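# Bridge three sticks over the blue disc on posts

## Task

Using any number of the three arms (arm1 mounted at about x=+0.62, y=+0.00, z=+0.72 m facing +180 degrees; arm2 at x=-0.31, y=+0.54, z=+0.72 facing -60; arm3 at x=-0.31, y=-0.54, z=+0.72 facing +60; angles counter-clockwise from +x in the scene frame), place all three sticks so that each stick's end-to-end centre line crosses above the blue disc painted on the table. In the final state no stick may touch the table, every post must still be roughly at its starting spot, and the arrangement must hold up on its own without any robot supporting it. Finish by opening the grippers and moving the arms away.

## Robot and tools

Setup. Three identical i2rt Big YAM arms, named arm1, arm2 and arm3, are fixed to one table. Each has six revolute joints, a two-finger gripper and a wrist camera. Two room cameras, cam_high and cam_low, belong to no robot. The hand can reach roughly 1.0 m out from the joint1 axis. Loose objects may now and then get a short shove from outside.

Frame. All positions share one scene frame. Its origin is on the floor and +z is up; the table top is near z=0.72 m. The hand point sits midway between the fingertips. Its local z axis runs along the fingers, and the fingers open and close along its local y axis. Foot poses are only approximate and no output prints them.

Joints. Every motion is given as absolute joint angles, never as offsets. Units are radians, except gripper_m, which is the fingertip gap in metres. Ranges, with the tolerance counted as arrived:
- joint1_rad: -2.879 to 2.879, ±0.045. Turns the whole arm about its foot; positive is counter-clockwise seen from above; 0 makes the arm extend in the direction its foot faces.
- joint2_rad: 0 to 3.141, ±0.14. Shoulder. At 0 the upper arm lies about level, pointing back; larger values lift it and then bring it forward.
- joint3_rad: 0 to 3.019, ±0.09. Elbow. At 0 the forearm lies folded against the upper arm; larger values open it.
- joint4_rad: -1.692 to 1.57, ±0.055. Hand pitch; positive tilts the fingers up.
- joint5_rad: -1.57 to 1.57, ±0.03. Hand yaw; positive swings it to the arm's right.
- joint6_rad: -2.094 to 2.094, ±0.035. Hand roll; positive is clockwise when viewed from behind the hand.
- gripper_m: 0 to 0.093, ±0.003. Each finger pad grips with at most about 50 to 62 N, and some grippers are weaker.
With joint1 and joint6 at 0 and the hand held level and pointing forward, the wrist camera is on top of the hand, looking toward the fingertips. Joints move at different speeds, so the hand can take a wide, curved path between postures.

execute_actions. Argument actions is a list holding a single action or nothing. The action is an object keyed by robot name (arm1, arm2, arm3); each key holds {"joints": {...}}, which maps joint names to absolute targets. Any subset of joints and robots can appear. Example: {"arm1": {"joints": {"gripper_m": 0.05}}, "arm2": {"joints": {"joint1_rad": 0.3}}}. All named motions begin at the same moment but can finish at different moments, and an action lasts at most 15 s. Joints or robots that are not named may keep driving toward earlier targets. An unknown key or an out-of-range number rejects the whole call, and nothing moves. Optional argument cameras lists camera names (arm1_cam_wrist, arm2_cam_wrist, arm3_cam_wrist, cam_high, cam_low, or all). If it is omitted, null or ["all"], every camera is returned; [] returns none. An empty actions list just reports state and images.

wait: seconds from 0 to 10. It sends no command and returns the same output as an empty action. zoom_image: camera plus region [x0, y0, x1, y1] in pixels, with the origin at top-left, at most 504 by 504. It gives a closer look at that camera's most recent full image. read_manual only returns licence text. finished_scene: scene is the number of the current scene. It ends the scene for good and reports success, so the goal has to be met and stable before you call it.

Reading results. joint_status tells how each commanded motion of the last accepted action ended:
- off_target: the joint stopped short and may still be pushing.
- contact_stop: the joint stopped on contact and holds where it is.
- time_out: the joint did not arrive in time and keeps pushing toward its target, or toward a nearer target at most 0.375, 0.375, 0.113, 0.225, 0.075 and 0.3 rad away for joints 1 to 6. It moves there by itself if the way opens. Send its reported position to relieve the push.
- not_followed, together with "joint command not followed" and a cause line: a safety check, usually self- or arm-to-arm collision avoidance, held back that arm's joint targets. Any gripper target in the same action still runs. The withheld targets may be retried on later actions.
on_its_own lists what the robot does without being commanded; "held at" there is the held target, not the actual position. A joint holding a load can droop. A target very close to the current reading may not move the joint at all. If a call reports a stop, further motion calls in the same reply are skipped.

Heat. Holding loads or pushing against something warms the motors, and this continues while you think. From 85 °C a MOTOR HOT line appears. At 100 °C the arm goes limp and falls (OVER-TEMPERATURE FAULT), and joints then read limit_stop_at_motor_heat; resend the target afterwards. Some heat carries into later scenes.

Cautions. The arms do not stop when they touch something and can press hard. A hard press between two arms ends the run, and a hard hit may also end it. The collision check ignores fingers, gripper housings and wrist cameras and can react too late, so plan clear paths yourself; no output reports arm-to-arm contact. Contact through a held object is not counted. Knocking objects out of the work area ends the scene. Drops, slips, slams and hard pushes lower the result. The robot keeps holding its last command while you think.

Cameras (504x504 each): arm1_cam_wrist fovy 71.37°, arm2_cam_wrist 70.295°, arm3_cam_wrist 67.991°, cam_high 56.185°, cam_low 48°; all have radial distortion.

Each tool is called by a JSON object that holds its "name" and its "arguments".

## Session

{"name": "execute_actions", "arguments": {"actions": []}}

{"name": "zoom_image", "arguments": {"camera": "cam_high", "region": [60, 90, 460, 410]}}

Scene clock: 0.00 s.
Motor temperatures (°C, as the motors report them): arm1=[27 28 28 28 29 28] | arm2=[29 26 30 29 26 27] | arm3=[27 30 27 27 29 29]
arm1.joint_positions: joint1_rad=+0.250 joint2_rad=+0.550 joint3_rad=+1.442 joint4_rad=-1.196 joint5_rad=-0.103 joint6_rad=-0.117 gripper_m=+0.094
arm1.joint_status: not commanded
arm1.hand: x=+0.4226 y=-0.0651 z=+1.4366 quat_wxyz=(-0.083, -0.786, -0.176, +0.587) (m; scene frame)
arm2.joint_positions: joint1_rad=-0.211 joint2_rad=+0.598 joint3_rad=+1.360 joint4_rad=-1.344 joint5_rad=+0.200 joint6_rad=+0.037 gripper_m=+0.094
arm2.joint_status: not commanded
arm2.hand: x=-0.2850 y=+0.3102 z=+1.3150 quat_wxyz=(-0.332, -0.580, -0.658, +0.348) (m; scene frame)
arm3.joint_positions: joint1_rad=-0.004 joint2_rad=+0.643 joint3_rad=+1.436 joint4_rad=-1.346 joint5_rad=-0.095 joint6_rad=-0.401 gripper_m=+0.095
arm3.joint_status: not commanded
arm3.hand: x=-0.2122 y=-0.3213 z=+1.3786 quat_wxyz=(-0.445, +0.606, -0.628, -0.202) (m; scene frame)
pictures: arm1_cam_wrist, arm2_cam_wrist, arm3_cam_wrist, cam_high, cam_low
Images, in order (width x height): arm1_cam_wrist 504x504, arm2_cam_wrist 504x504, arm3_cam_wrist 504x504, cam_high 504x504, cam_low 504x504.

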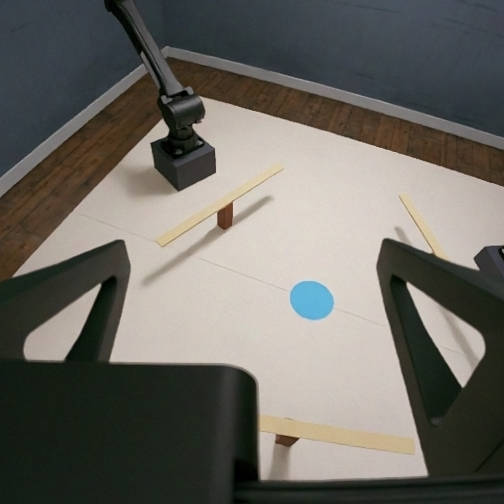

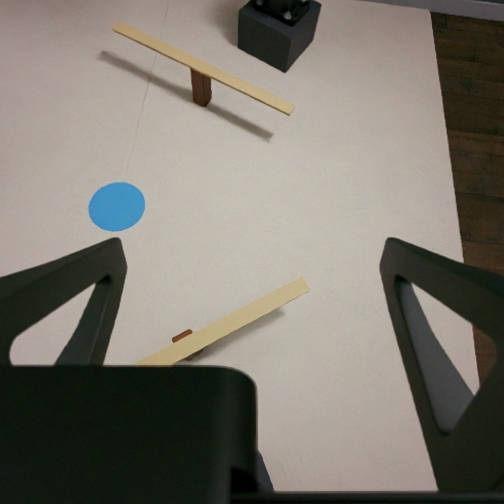

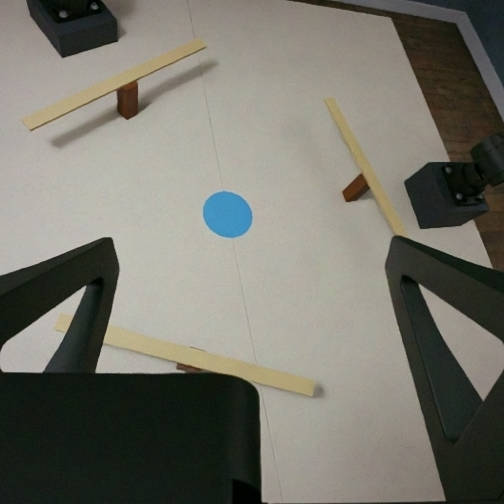

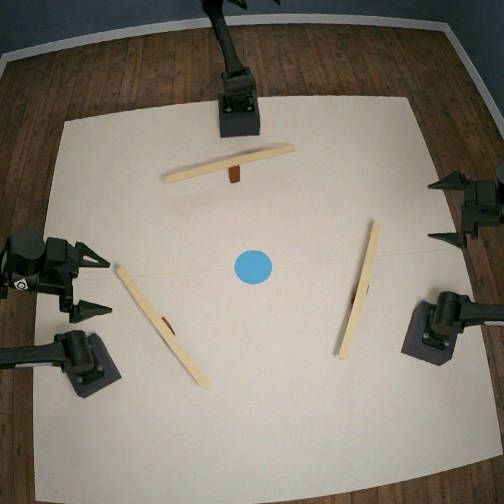

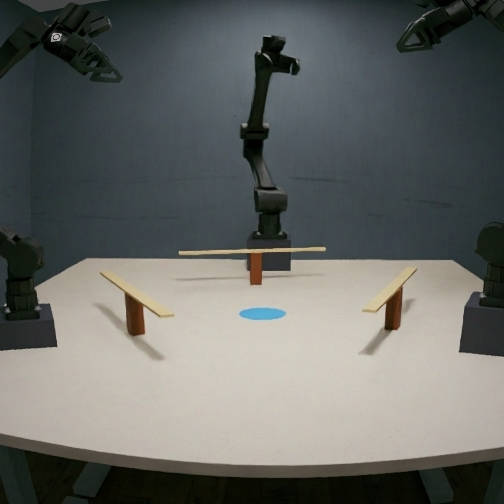

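Region (60, 90, 460, 410) of cam_high's 504x504 image, scaled by 1.260, with more detail than that image has; it fills the top 403 rows of this view, and the rest is white.

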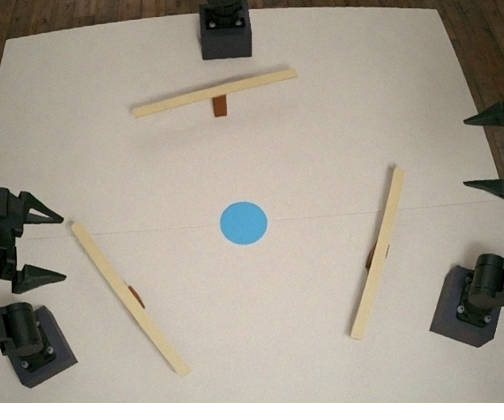

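{"name": "zoom_image", "arguments": {"camera": "cam_high", "region": [150, 130, 310, 200]}}

{"name": "zoom_image", "arguments": {"camera": "cam_high", "region": [90, 250, 240, 400]}}

{"name": "zoom_image", "arguments": {"camera": "cam_high", "region": [285, 215, 435, 365]}}

Region (150, 130, 310, 200) of cam_high's 504x504 image, scaled by 3.150, with more detail than that image has; it fills the top 220 rows of this view, and the rest is white.

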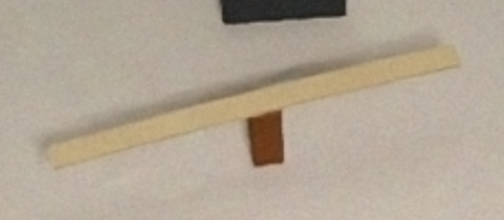

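Region (90, 250, 240, 400) of cam_high's 504x504 image, scaled by 3.360, with more detail than that image has.

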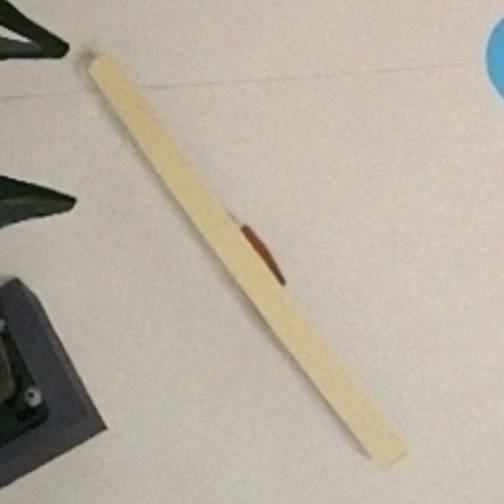

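Region (285, 215, 435, 365) of cam_high's 504x504 image, scaled by 3.360, with more detail than that image has.

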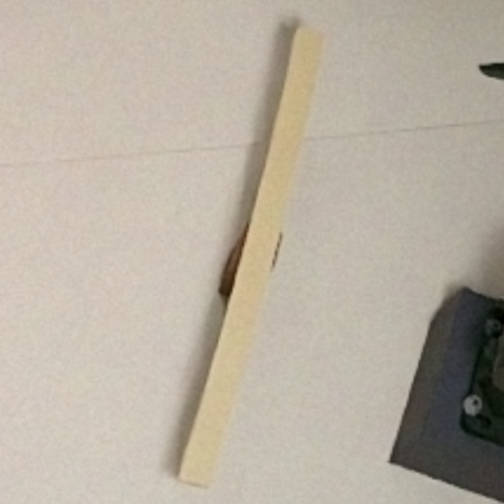

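{"name": "execute_actions", "arguments": {"actions": [{"arm1":{"joints":{"joint1_rad":0.031,"joint2_rad":1.253,"joint3_rad":0.644,"joint4_rad":-0.937,"joint5_rad":0,"joint6_rad":1.407,"gripper_m":0.09}},"arm2":{"joints":{"joint1_rad":0.116,"joint2_rad":1.146,"joint3_rad":0.686,"joint4_rad":-1.082,"joint5_rad":0,"joint6_rad":1.597,"gripper_m":0.09}},"arm3":{"joints":{"joint1_rad":0.041,"joint2_rad":1.222,"joint3_rad":0.628,"joint4_rad":-0.951,"joint5_rad":0,"joint6_rad":1.527,"gripper_m":0.09}}}]}}

Scene clock: 3.73 s.
Motor temperatures (°C, as the motors report them): arm1=[27 28 29 28 29 28] | arm2=[29 26 31 29 26 27] | arm3=[27 30 28 27 29 29]
arm1.joint_positions: joint1_rad=+0.037 joint2_rad=+1.259 joint3_rad=+0.639 joint4_rad=-0.939 joint5_rad=-0.001 joint6_rad=+1.399 gripper_m=+0.090
arm1.joint_status: all done
arm1.hand: x=+0.3360 y=-0.0102 z=+0.8705 quat_wxyz=(-0.007, -0.777, +0.629, +0.002) (m; scene frame)
arm2.joint_positions: joint1_rad=+0.119 joint2_rad=+1.157 joint3_rad=+0.687 joint4_rad=-1.089 joint5_rad=+0.000 joint6_rad=+1.589 gripper_m=+0.090
arm2.joint_status: all done
arm2.hand: x=-0.1547 y=+0.3102 z=+0.8712 quat_wxyz=(-0.006, -0.957, -0.289, -0.004) (m; scene frame)
arm3.joint_positions: joint1_rad=+0.032 joint2_rad=+1.237 joint3_rad=+0.628 joint4_rad=-0.966 joint5_rad=-0.004 joint6_rad=+1.518 gripper_m=+0.090
arm3.joint_status: all done
arm3.hand: x=-0.1900 y=-0.2904 z=+0.8695 quat_wxyz=(+0.003, -0.199, -0.980, +0.001) (m; scene frame)
pictures: arm1_cam_wrist, arm2_cam_wrist, arm3_cam_wrist, cam_high, cam_low
Images, in order (width x height): arm1_cam_wrist 504x504, arm2_cam_wrist 504x504, arm3_cam_wrist 504x504, cam_high 504x504, cam_low 504x504.

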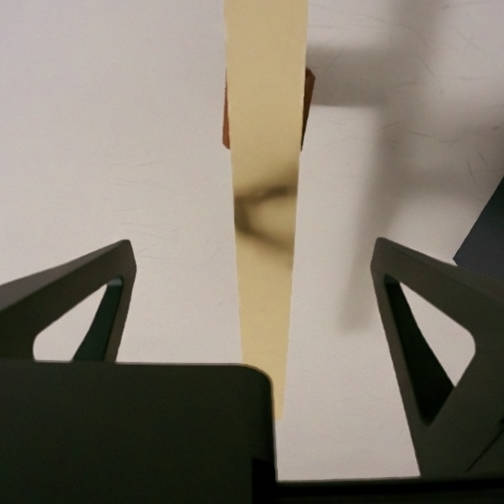

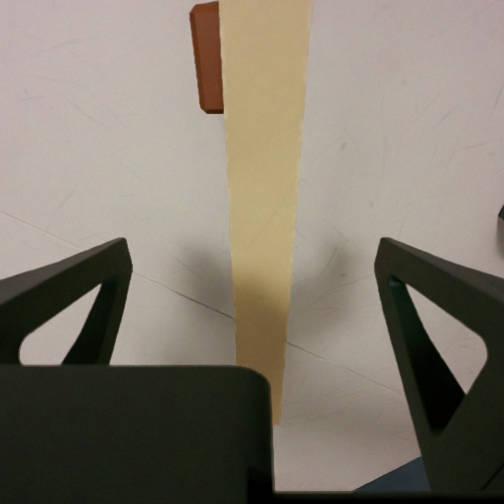

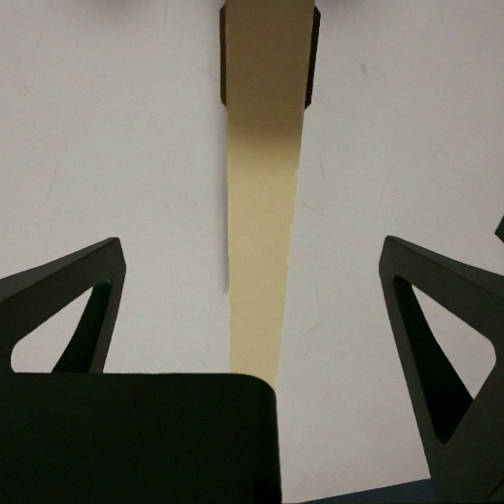

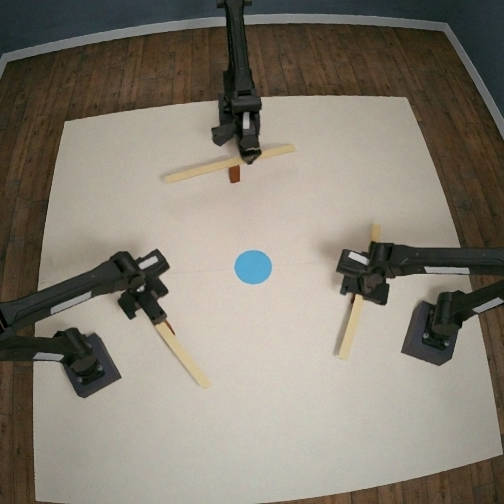

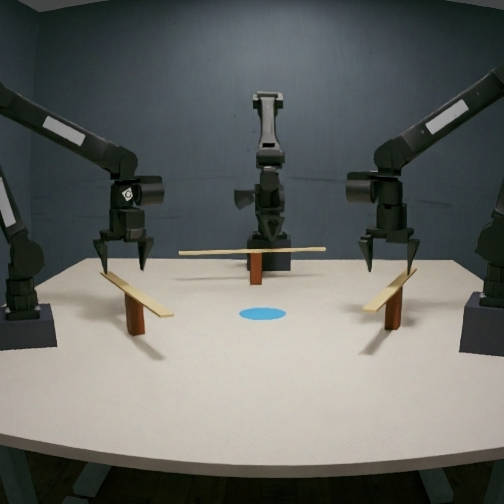

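{"name": "execute_actions", "arguments": {"actions": [{"arm1":{"joints":{"joint2_rad":1.380,"joint3_rad":0.569,"joint4_rad":-0.736}},"arm2":{"joints":{"joint2_rad":1.253,"joint3_rad":0.601,"joint4_rad":-0.890}},"arm3":{"joints":{"joint2_rad":1.358,"joint3_rad":0.549,"joint4_rad":-0.748}}}], "cameras": ["arm1_cam_wrist","arm2_cam_wrist","arm3_cam_wrist","cam_low"]}}

Scene clock: 7.87 s.
Motor temperatures (°C, as the motors report them): arm1=[27 28 29 28 29 28] | arm2=[29 26 32 29 26 27] | arm3=[27 30 29 27 29 29]
arm1.joint_positions: joint1_rad=+0.037 joint2_rad=+1.385 joint3_rad=+0.560 joint4_rad=-0.751 joint5_rad=-0.001 joint6_rad=+1.399 gripper_m=+0.090
arm1.joint_status: all done
arm1.hand: x=+0.3437 y=-0.0102 z=+0.8151 quat_wxyz=(-0.001, -0.777, +0.629, -0.004) (m; scene frame)
arm2.joint_positions: joint1_rad=+0.119 joint2_rad=+1.256 joint3_rad=+0.597 joint4_rad=-0.906 joint5_rad=+0.000 joint6_rad=+1.589 gripper_m=+0.090
arm2.joint_status: all done
arm2.hand: x=-0.1561 y=+0.3125 z=+0.8173 quat_wxyz=(-0.003, -0.957, -0.289, -0.003) (m; scene frame)
arm3.joint_positions: joint1_rad=+0.032 joint2_rad=+1.357 joint3_rad=+0.545 joint4_rad=-0.763 joint5_rad=-0.004 joint6_rad=+1.519 gripper_m=+0.090
arm3.joint_status: all done
arm3.hand: x=-0.1920 y=-0.2944 z=+0.8153 quat_wxyz=(+0.003, -0.200, -0.980, +0.001) (m; scene frame)
pictures: arm1_cam_wrist, arm2_cam_wrist, arm3_cam_wrist, cam_low
Images, in order (width x height): arm1_cam_wrist 504x504, arm2_cam_wrist 504x504, arm3_cam_wrist 504x504, cam_low 504x504.

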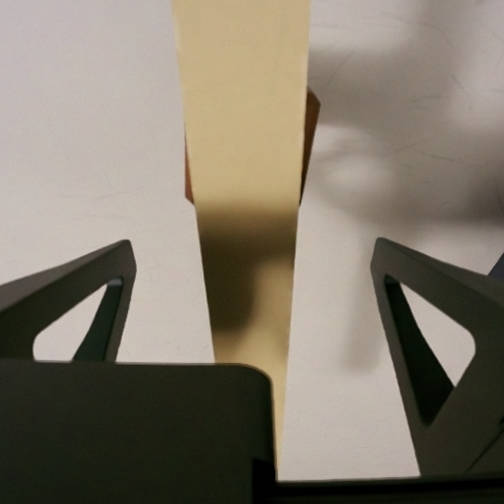

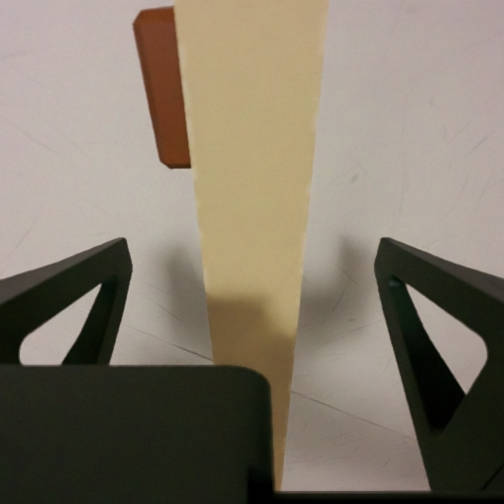

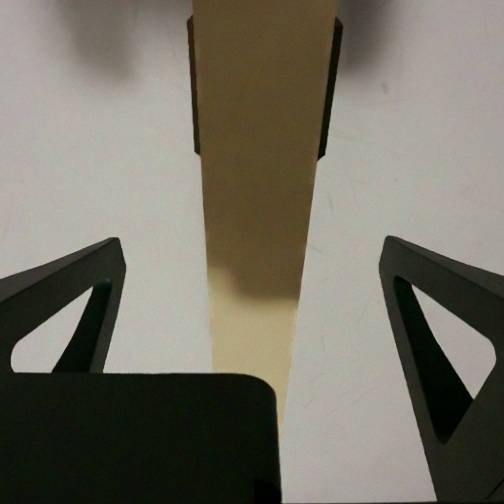

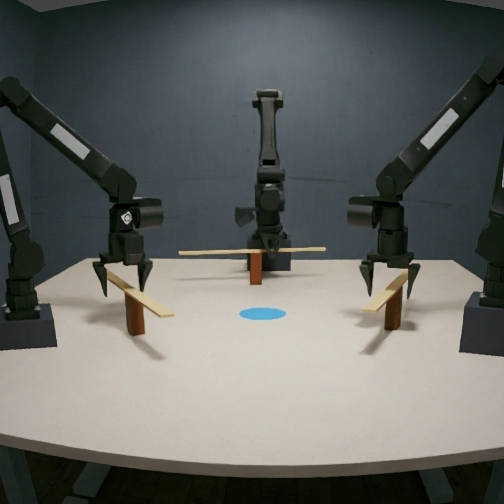

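{"name": "execute_actions", "arguments": {"actions": [{"arm1":{"joints":{"gripper_m":0.0}},"arm2":{"joints":{"gripper_m":0.0}},"arm3":{"joints":{"gripper_m":0.0}}}], "cameras": ["cam_low","cam_high"]}}

Scene clock: 16.23 s.
Motor temperatures (°C, as the motors report them): arm1=[27 28 30 28 29 28] | arm2=[29 26 33 29 26 27] | arm3=[27 30 29 27 29 29]
arm1.joint_positions: joint1_rad=+0.037 joint2_rad=+1.385 joint3_rad=+0.560 joint4_rad=-0.750 joint5_rad=-0.001 joint6_rad=+1.400 gripper_m=+0.027
arm1.joint_status: gripper_m off_target (ended at +0.027, target +0.000)
arm1.hand: x=+0.3436 y=-0.0102 z=+0.8151 quat_wxyz=(-0.001, -0.777, +0.630, -0.004) (m; scene frame)
arm2.joint_positions: joint1_rad=+0.119 joint2_rad=+1.256 joint3_rad=+0.597 joint4_rad=-0.906 joint5_rad=+0.000 joint6_rad=+1.590 gripper_m=+0.027
arm2.joint_status: gripper_m off_target (ended at +0.027, target +0.000)
arm2.hand: x=-0.1561 y=+0.3125 z=+0.8173 quat_wxyz=(-0.003, -0.958, -0.288, -0.003) (m; scene frame)
arm3.joint_positions: joint1_rad=+0.032 joint2_rad=+1.357 joint3_rad=+0.545 joint4_rad=-0.762 joint5_rad=-0.004 joint6_rad=+1.520 gripper_m=+0.028
arm3.joint_status: gripper_m off_target (ended at +0.028, target +0.000)
arm3.hand: x=-0.1919 y=-0.2943 z=+0.8153 quat_wxyz=(+0.003, -0.200, -0.980, +0.001) (m; scene frame)
pictures: cam_high, cam_low
Images, in order (width x height): cam_high 504x504, cam_low 504x504.

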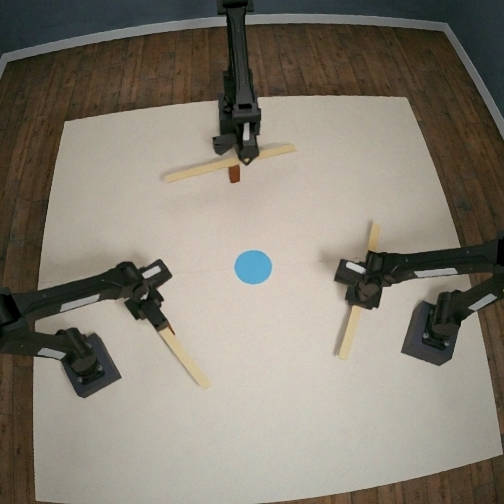

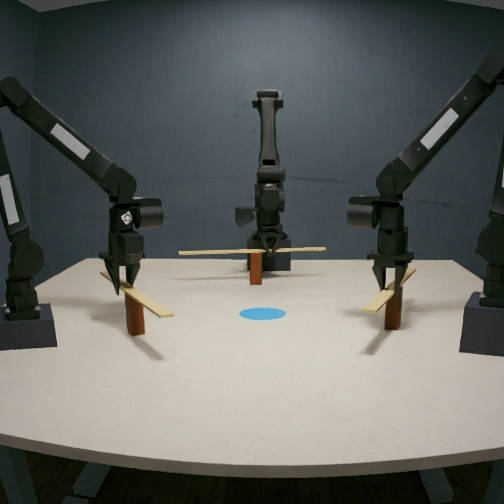

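{"name": "execute_actions", "arguments": {"actions": [{"arm1":{"joints":{"joint2_rad":1.275,"joint3_rad":0.66}},"arm2":{"joints":{"joint2_rad":1.19,"joint3_rad":0.71}},"arm3":{"joints":{"joint2_rad":1.245,"joint3_rad":0.64}}}], "cameras": ["cam_low"]}}

{"name": "execute_actions", "arguments": {"actions": [{"arm1":{"joints":{"joint1_rad":-0.076,"joint2_rad":1.275,"joint3_rad":0.889,"joint4_rad":-0.82,"joint6_rad":-0.115}},"arm2":{"joints":{"joint1_rad":-0.047,"joint2_rad":1.19,"joint3_rad":0.935,"joint4_rad":-0.95,"joint6_rad":-0.124}},"arm3":{"joints":{"joint1_rad":-0.120,"joint2_rad":1.245,"joint3_rad":0.863,"joint4_rad":-0.835,"joint6_rad":-0.121}}}], "cameras": ["cam_low","cam_high"]}}

Scene clock: 18.90 s.
Motor temperatures (°C, as the motors report them): arm1=[27 28 30 28 29 28] | arm2=[29 26 33 29 26 27] | arm3=[27 30 30 27 29 29]
arm1.joint_positions: joint1_rad=+0.037 joint2_rad=+1.279 joint3_rad=+0.631 joint4_rad=-0.746 joint5_rad=-0.001 joint6_rad=+1.400 gripper_m=+0.027
arm1.joint_status: all done
arm1.hand: x=+0.2946 y=-0.0118 z=+0.8665 quat_wxyz=(-0.061, -0.774, +0.628, +0.064) (m; scene frame)
arm2.joint_positions: joint1_rad=+0.119 joint2_rad=+1.196 joint3_rad=+0.676 joint4_rad=-0.902 joint5_rad=+0.000 joint6_rad=+1.590 gripper_m=+0.027
arm2.joint_status: all done
arm2.hand: x=-0.1323 y=+0.2778 z=+0.8604 quat_wxyz=(-0.072, -0.955, -0.287, -0.025) (m; scene frame)
arm3.joint_positions: joint1_rad=+0.032 joint2_rad=+1.243 joint3_rad=+0.617 joint4_rad=-0.759 joint5_rad=-0.004 joint6_rad=+1.520 gripper_m=+0.028
arm3.joint_status: all done
arm3.hand: x=-0.1702 y=-0.2499 z=+0.8689 quat_wxyz=(-0.021, -0.199, -0.975, -0.091) (m; scene frame)
pictures: cam_low
Images, in order (width x height): cam_low 504x504.

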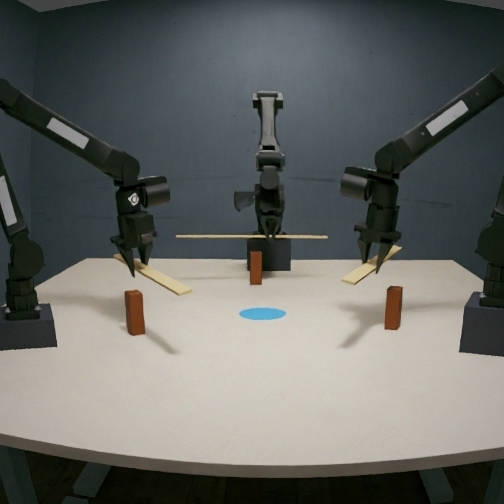

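Scene clock: 21.13 s.
Motor temperatures (°C, as the motors report them): arm1=[27 28 31 28 29 28] | arm2=[29 26 34 29 26 27] | arm3=[27 30 31 27 29 29]
arm1.joint_positions: joint1_rad=-0.076 joint2_rad=+1.279 joint3_rad=+0.858 joint4_rad=-0.811 joint5_rad=-0.001 joint6_rad=-0.106 gripper_m=+0.027
arm1.joint_status: all done
arm1.hand: x=+0.2129 y=+0.0315 z=+0.9508 quat_wxyz=(+0.012, -0.986, -0.015, +0.168) (m; scene frame)
arm2.joint_positions: joint1_rad=-0.052 joint2_rad=+1.195 joint3_rad=+0.903 joint4_rad=-0.938 joint5_rad=-0.001 joint6_rad=-0.115 gripper_m=+0.027
arm2.joint_status: all done
arm2.hand: x=-0.1460 y=+0.1793 z=+0.9517 quat_wxyz=(-0.140, -0.483, -0.859, +0.098) (m; scene frame)
arm3.joint_positions: joint1_rad=-0.121 joint2_rad=+1.243 joint3_rad=+0.839 joint4_rad=-0.823 joint5_rad=-0.003 joint6_rad=-0.113 gripper_m=+0.028
arm3.joint_status: all done
arm3.hand: x=-0.0829 y=-0.2099 z=+0.9524 quat_wxyz=(-0.155, +0.505, -0.846, -0.072) (m; scene frame)
pictures: cam_high, cam_low
Images, in order (width x height): cam_high 504x504, cam_low 504x504.

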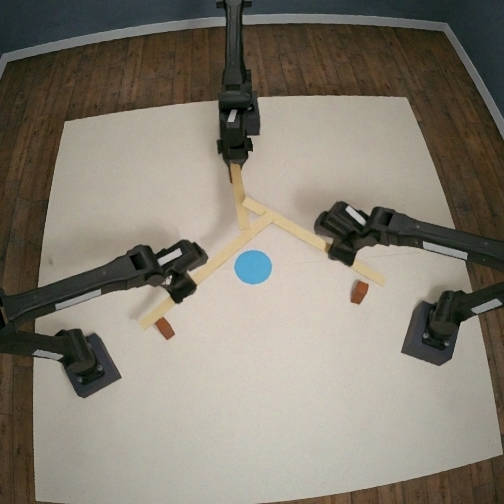

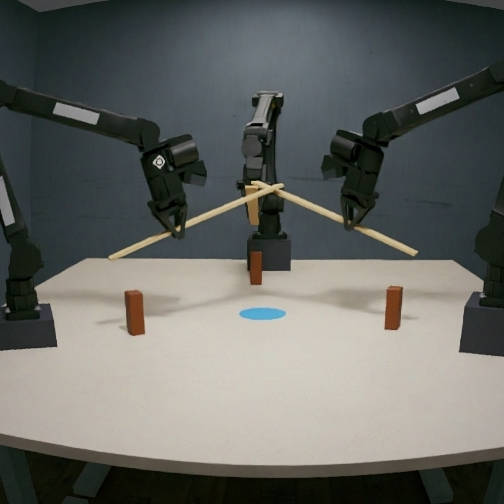

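{"name": "zoom_image", "arguments": {"camera": "cam_high", "region": [130, 150, 400, 350]}}

Region (130, 150, 400, 350) of cam_high's 504x504 image, scaled by 1.867, with more detail than that image has; it fills the top 373 rows of this view, and the rest is white.

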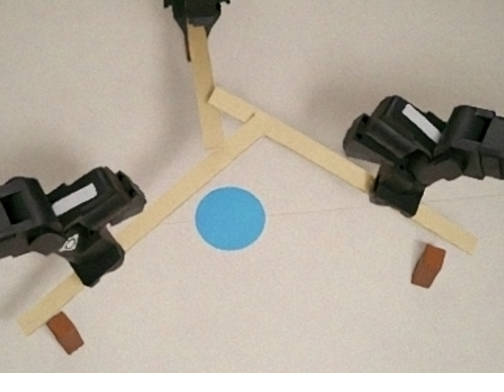

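{"name": "execute_actions", "arguments": {"actions": [{"arm1":{"joints":{"joint1_rad":-0.060,"joint2_rad":1.550,"joint3_rad":0.961,"joint4_rad":-0.688,"joint6_rad":-0.075}},"arm2":{"joints":{"joint1_rad":-0.040,"joint2_rad":1.450,"joint3_rad":0.980,"joint4_rad":-0.81}},"arm3":{"joints":{"joint1_rad":-0.109,"joint2_rad":1.531,"joint3_rad":0.928,"joint4_rad":-0.688}}}], "cameras": ["cam_low","cam_high"]}}

{"name": "zoom_image", "arguments": {"camera": "cam_high", "region": [140, 180, 400, 350]}}

{"name": "zoom_image", "arguments": {"camera": "cam_low", "region": [110, 215, 310, 340]}}

{"name": "zoom_image", "arguments": {"camera": "cam_low", "region": [220, 215, 420, 340]}}

Scene clock: 26.87 s.
Motor temperatures (°C, as the motors report them): arm1=[27 29 33 28 29 28] | arm2=[29 26 36 29 26 27] | arm3=[27 31 32 27 29 29]
arm1.joint_positions: joint1_rad=-0.071 joint2_rad=+1.567 joint3_rad=+0.929 joint4_rad=-0.703 joint5_rad=-0.001 joint6_rad=-0.083 gripper_m=+0.027
arm1.joint_status: all done
arm1.hand: x=+0.1700 y=+0.0321 z=+0.8689 quat_wxyz=(+0.006, -0.993, -0.006, +0.115) (m; scene frame)
arm2.joint_positions: joint1_rad=-0.047 joint2_rad=+1.462 joint3_rad=+0.941 joint4_rad=-0.828 joint5_rad=-0.001 joint6_rad=-0.116 gripper_m=+0.027
arm2.joint_status: all done
arm2.hand: x=-0.1268 y=+0.1441 z=+0.8701 quat_wxyz=(-0.093, -0.484, -0.868, +0.063) (m; scene frame)
arm3.joint_positions: joint1_rad=-0.120 joint2_rad=+1.541 joint3_rad=+0.902 joint4_rad=-0.705 joint5_rad=-0.003 joint6_rad=-0.113 gripper_m=+0.028
arm3.joint_status: all done
arm3.hand: x=-0.0593 y=-0.1753 z=+0.8667 quat_wxyz=(-0.102, +0.510, -0.853, -0.048) (m; scene frame)
pictures: cam_high, cam_low
Images, in order (width x height): cam_high 504x504, cam_low 504x504.

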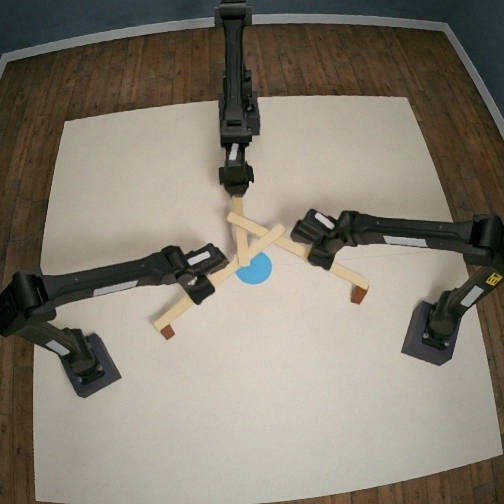

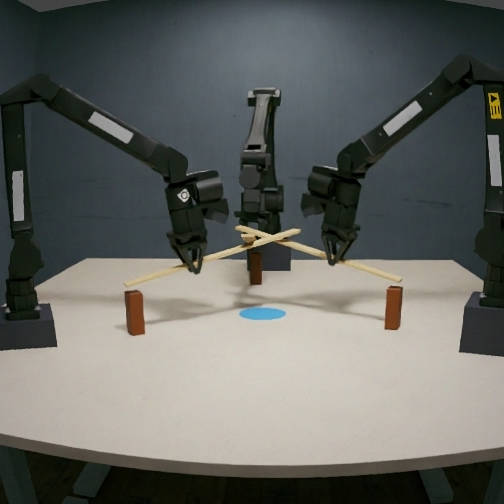

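Region (140, 180, 400, 350) of cam_high's 504x504 image, scaled by 1.938, with more detail than that image has; it fills the top 330 rows of this view, and the rest is white.

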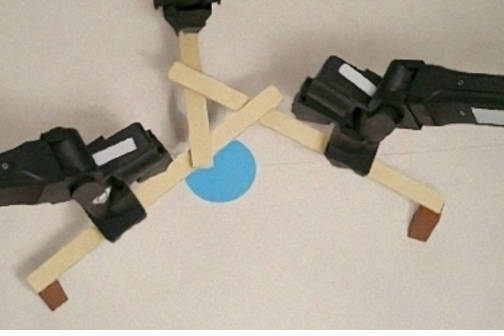

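Region (110, 215, 310, 340) of cam_low's 504x504 image, scaled by 2.520, with more detail than that image has; it fills the top 315 rows of this view, and the rest is white.

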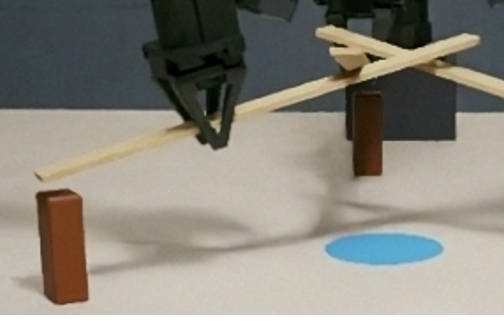

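Region (220, 215, 420, 340) of cam_low's 504x504 image, scaled by 2.520, with more detail than that image has; it fills the top 315 rows of this view, and the rest is white.

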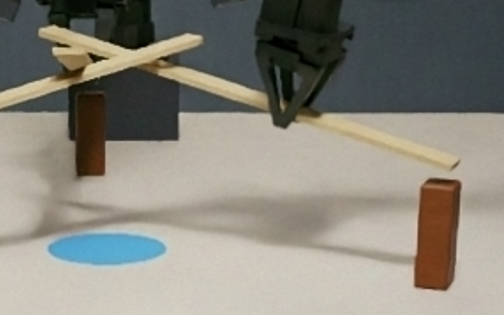

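{"name": "execute_actions", "arguments": {"actions": [{"arm1":{"joints":{"joint2_rad":1.656,"joint3_rad":1.017,"joint4_rad":-0.757}},"arm2":{"joints":{"joint2_rad":1.574,"joint3_rad":1.042,"joint4_rad":-0.895}},"arm3":{"joints":{"joint2_rad":1.632,"joint3_rad":0.967,"joint4_rad":-0.753}}}], "cameras": ["cam_low","cam_high"]}}

{"name": "zoom_image", "arguments": {"camera": "cam_high", "region": [140, 180, 400, 350]}}

{"name": "zoom_image", "arguments": {"camera": "cam_low", "region": [110, 215, 310, 340]}}

{"name": "zoom_image", "arguments": {"camera": "cam_low", "region": [220, 215, 420, 340]}}

Scene clock: 28.17 s.
Motor temperatures (°C, as the motors report them): arm1=[27 29 33 28 29 28] | arm2=[29 27 36 29 26 27] | arm3=[27 31 33 27 29 29]
arm1.joint_positions: joint1_rad=-0.071 joint2_rad=+1.661 joint3_rad=+0.978 joint4_rad=-0.747 joint5_rad=-0.001 joint6_rad=-0.082 gripper_m=+0.027
arm1.joint_status: all done
arm1.hand: x=+0.1667 y=+0.0322 z=+0.8435 quat_wxyz=(+0.002, -0.997, -0.006, +0.070) (m; scene frame)
arm2.joint_positions: joint1_rad=-0.047 joint2_rad=+1.572 joint3_rad=+1.003 joint4_rad=-0.878 joint5_rad=-0.001 joint6_rad=-0.116 gripper_m=+0.027
arm2.joint_status: all done
arm2.hand: x=-0.1229 y=+0.1362 z=+0.8452 quat_wxyz=(-0.053, -0.486, -0.872, +0.035) (m; scene frame)
arm3.joint_positions: joint1_rad=-0.120 joint2_rad=+1.625 joint3_rad=+0.935 joint4_rad=-0.740 joint5_rad=-0.003 joint6_rad=-0.113 gripper_m=+0.028
arm3.joint_status: all done
arm3.hand: x=-0.0598 y=-0.1760 z=+0.8415 quat_wxyz=(-0.063, +0.512, -0.856, -0.031) (m; scene frame)
pictures: cam_high, cam_low
Images, in order (width x height): cam_high 504x504, cam_low 504x504.

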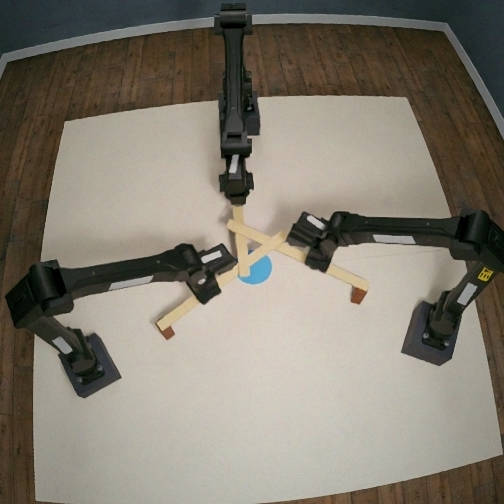

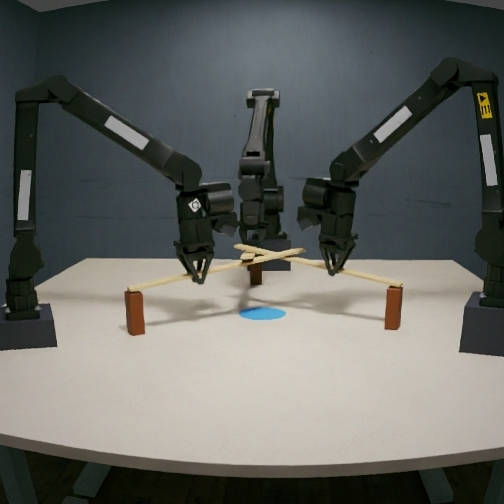

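Region (140, 180, 400, 350) of cam_high's 504x504 image, scaled by 1.938, with more detail than that image has; it fills the top 330 rows of this view, and the rest is white.

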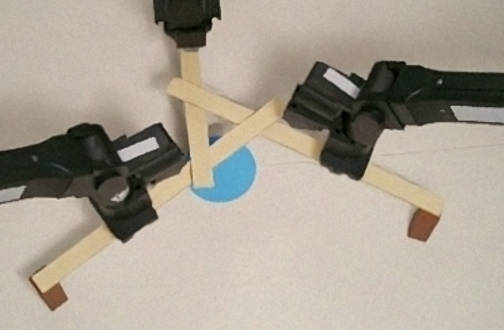

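Region (110, 215, 310, 340) of cam_low's 504x504 image, scaled by 2.520, with more detail than that image has; it fills the top 315 rows of this view, and the rest is white.

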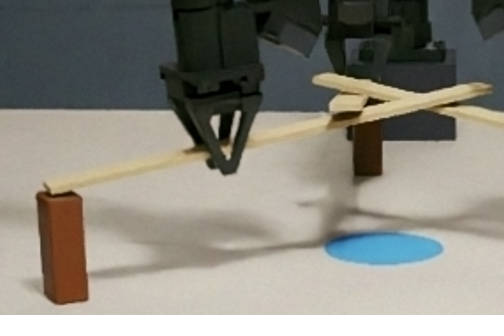

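Region (220, 215, 420, 340) of cam_low's 504x504 image, scaled by 2.520, with more detail than that image has; it fills the top 315 rows of this view, and the rest is white.

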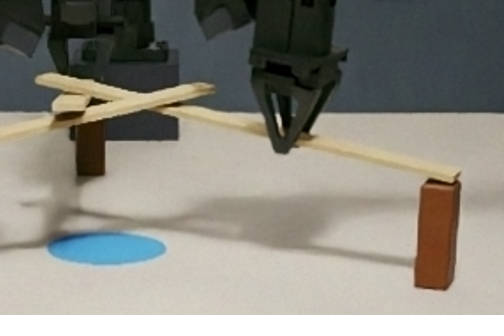

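The frame looks well seated on the posts, so I'll release.

{"name": "execute_actions", "arguments": {"actions": [{"arm1":{"joints":{"gripper_m":0.06}},"arm2":{"joints":{"gripper_m":0.06}},"arm3":{"joints":{"gripper_m":0.06}}}], "cameras": ["cam_low"]}}

{"name": "execute_actions", "arguments": {"actions": [{"arm1":{"joints":{"joint2_rad":1.15,"joint4_rad":-1.0}},"arm2":{"joints":{"joint2_rad":1.07,"joint4_rad":-1.13}},"arm3":{"joints":{"joint2_rad":1.13,"joint4_rad":-1.0}}}], "cameras": ["cam_high","cam_low","arm1_cam_wrist"]}}

{"name": "zoom_image", "arguments": {"camera": "cam_high", "region": [140, 140, 400, 360]}}

Scene clock: 28.97 s.
Motor temperatures (°C, as the motors report them): arm1=[27 29 33 28 29 28] | arm2=[29 27 36 29 26 27] | arm3=[27 31 33 27 29 29]
arm1.joint_positions: joint1_rad=-0.071 joint2_rad=+1.661 joint3_rad=+0.978 joint4_rad=-0.747 joint5_rad=-0.001 joint6_rad=-0.082 gripper_m=+0.060
arm1.joint_status: all done
arm1.hand: x=+0.1667 y=+0.0322 z=+0.8435 quat_wxyz=(+0.002, -0.997, -0.006, +0.070) (m; scene frame)
arm2.joint_positions: joint1_rad=-0.047 joint2_rad=+1.572 joint3_rad=+1.003 joint4_rad=-0.878 joint5_rad=-0.001 joint6_rad=-0.116 gripper_m=+0.060
arm2.joint_status: all done
arm2.hand: x=-0.1228 y=+0.1363 z=+0.8452 quat_wxyz=(-0.053, -0.486, -0.872, +0.035) (m; scene frame)
arm3.joint_positions: joint1_rad=-0.120 joint2_rad=+1.625 joint3_rad=+0.935 joint4_rad=-0.740 joint5_rad=-0.003 joint6_rad=-0.113 gripper_m=+0.060
arm3.joint_status: all done
arm3.hand: x=-0.0598 y=-0.1760 z=+0.8415 quat_wxyz=(-0.063, +0.512, -0.856, -0.031) (m; scene frame)
pictures: cam_low
Images, in order (width x height): cam_low 504x504.

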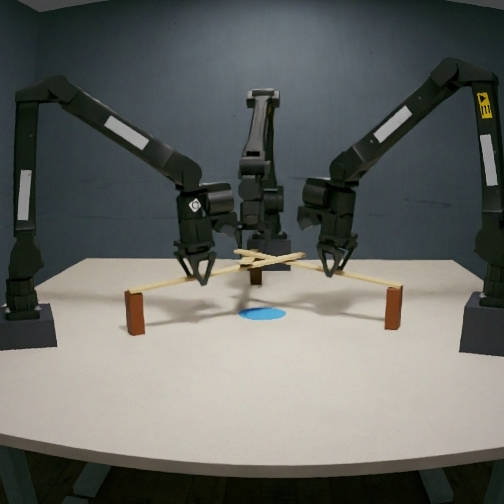

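Scene clock: 30.20 s.
Motor temperatures (°C, as the motors report them): arm1=[27 29 34 28 29 28] | arm2=[29 27 36 29 26 27] | arm3=[27 31 33 27 29 29]
arm1.joint_positions: joint1_rad=-0.071 joint2_rad=+1.142 joint3_rad=+0.978 joint4_rad=-0.988 joint5_rad=-0.001 joint6_rad=-0.082 gripper_m=+0.060
arm1.joint_status: all done
arm1.hand: x=+0.2180 y=+0.0297 z=+1.0425 quat_wxyz=(+0.013, -0.978, -0.005, +0.208) (m; scene frame)
arm2.joint_positions: joint1_rad=-0.047 joint2_rad=+1.057 joint3_rad=+1.003 joint4_rad=-1.114 joint5_rad=-0.001 joint6_rad=-0.116 gripper_m=+0.060
arm2.joint_status: all done
arm2.hand: x=-0.1534 y=+0.1995 z=+1.0324 quat_wxyz=(-0.165, -0.477, -0.856, +0.115) (m; scene frame)
arm3.joint_positions: joint1_rad=-0.120 joint2_rad=+1.115 joint3_rad=+0.938 joint4_rad=-0.986 joint5_rad=-0.003 joint6_rad=-0.113 gripper_m=+0.060
arm3.joint_status: all done
arm3.hand: x=-0.0878 y=-0.2168 z=+1.0308 quat_wxyz=(-0.184, +0.503, -0.840, -0.085) (m; scene frame)
pictures: arm1_cam_wrist, cam_high, cam_low
Images, in order (width x height): arm1_cam_wrist 504x504, cam_high 504x504, cam_low 504x504.

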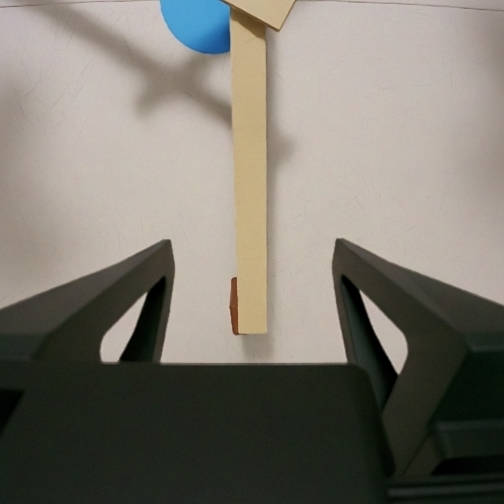

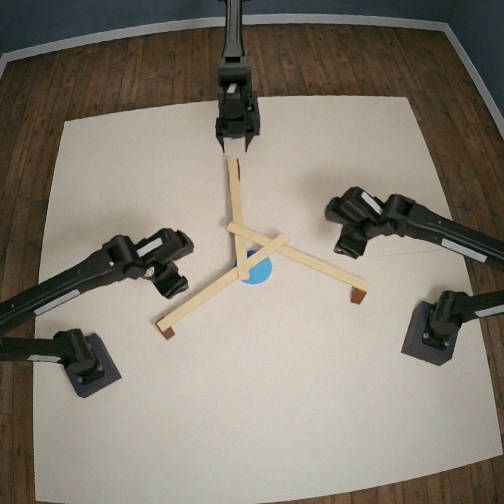

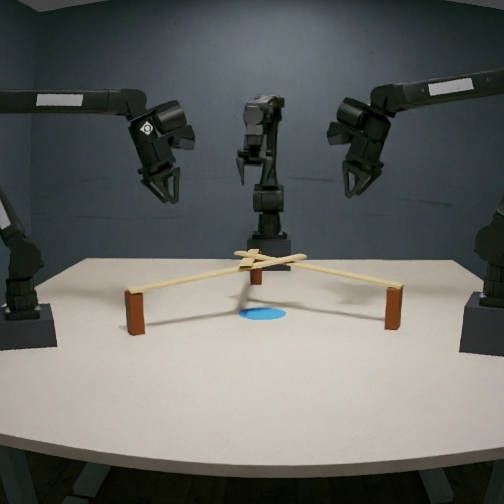

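Region (140, 140, 400, 360) of cam_high's 504x504 image, scaled by 1.938, with more detail than that image has; it fills the top 426 rows of this view, and the rest is white.

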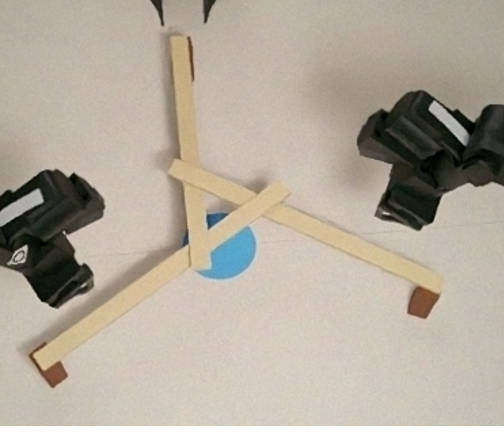

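{"name": "execute_actions", "arguments": {"actions": [], "cameras": ["cam_high", "cam_low"]}}

Scene clock: 30.40 s.
Motor temperatures (°C, as the motors report them): arm1=[27 29 34 28 29 28] | arm2=[29 27 36 29 26 27] | arm3=[27 31 33 27 29 29]
arm1.joint_positions: joint1_rad=-0.071 joint2_rad=+1.142 joint3_rad=+0.978 joint4_rad=-0.988 joint5_rad=-0.001 joint6_rad=-0.082 gripper_m=+0.060
arm1.joint_status: all done
arm1.hand: x=+0.2180 y=+0.0297 z=+1.0425 quat_wxyz=(+0.013, -0.978, -0.005, +0.208) (m; scene frame)
arm2.joint_positions: joint1_rad=-0.047 joint2_rad=+1.057 joint3_rad=+1.003 joint4_rad=-1.114 joint5_rad=-0.001 joint6_rad=-0.116 gripper_m=+0.060
arm2.joint_status: all done
arm2.hand: x=-0.1534 y=+0.1995 z=+1.0324 quat_wxyz=(-0.165, -0.477, -0.856, +0.115) (m; scene frame)
arm3.joint_positions: joint1_rad=-0.120 joint2_rad=+1.115 joint3_rad=+0.938 joint4_rad=-0.986 joint5_rad=-0.003 joint6_rad=-0.113 gripper_m=+0.060
arm3.joint_status: all done
arm3.hand: x=-0.0878 y=-0.2168 z=+1.0308 quat_wxyz=(-0.184, +0.503, -0.840, -0.085) (m; scene frame)
pictures: cam_high, cam_low
Images, in order (width x height): cam_high 504x504, cam_low 504x504.

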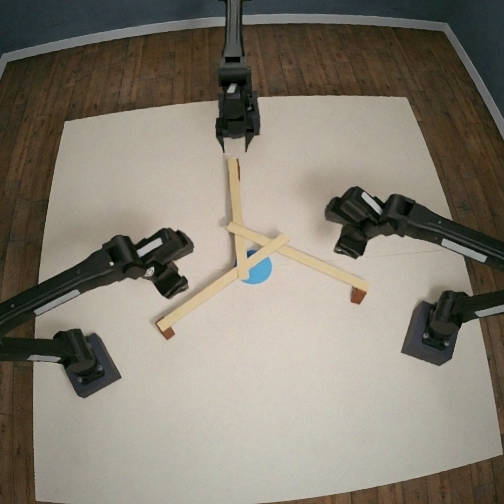

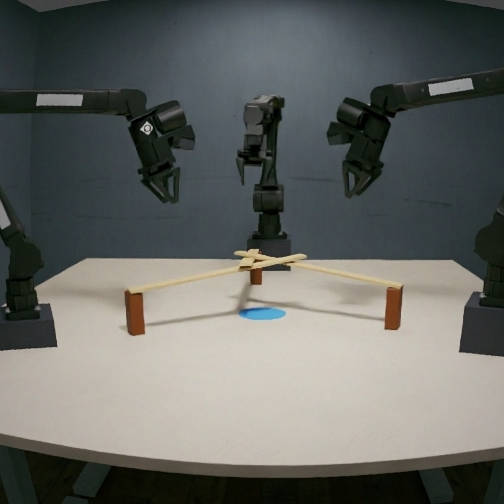

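The frame is still standing and all three arms are clear, so I'm ending the scene.

{"name": "finished_scene", "arguments": {"scene": 2}}

The scene is finished: the task was done.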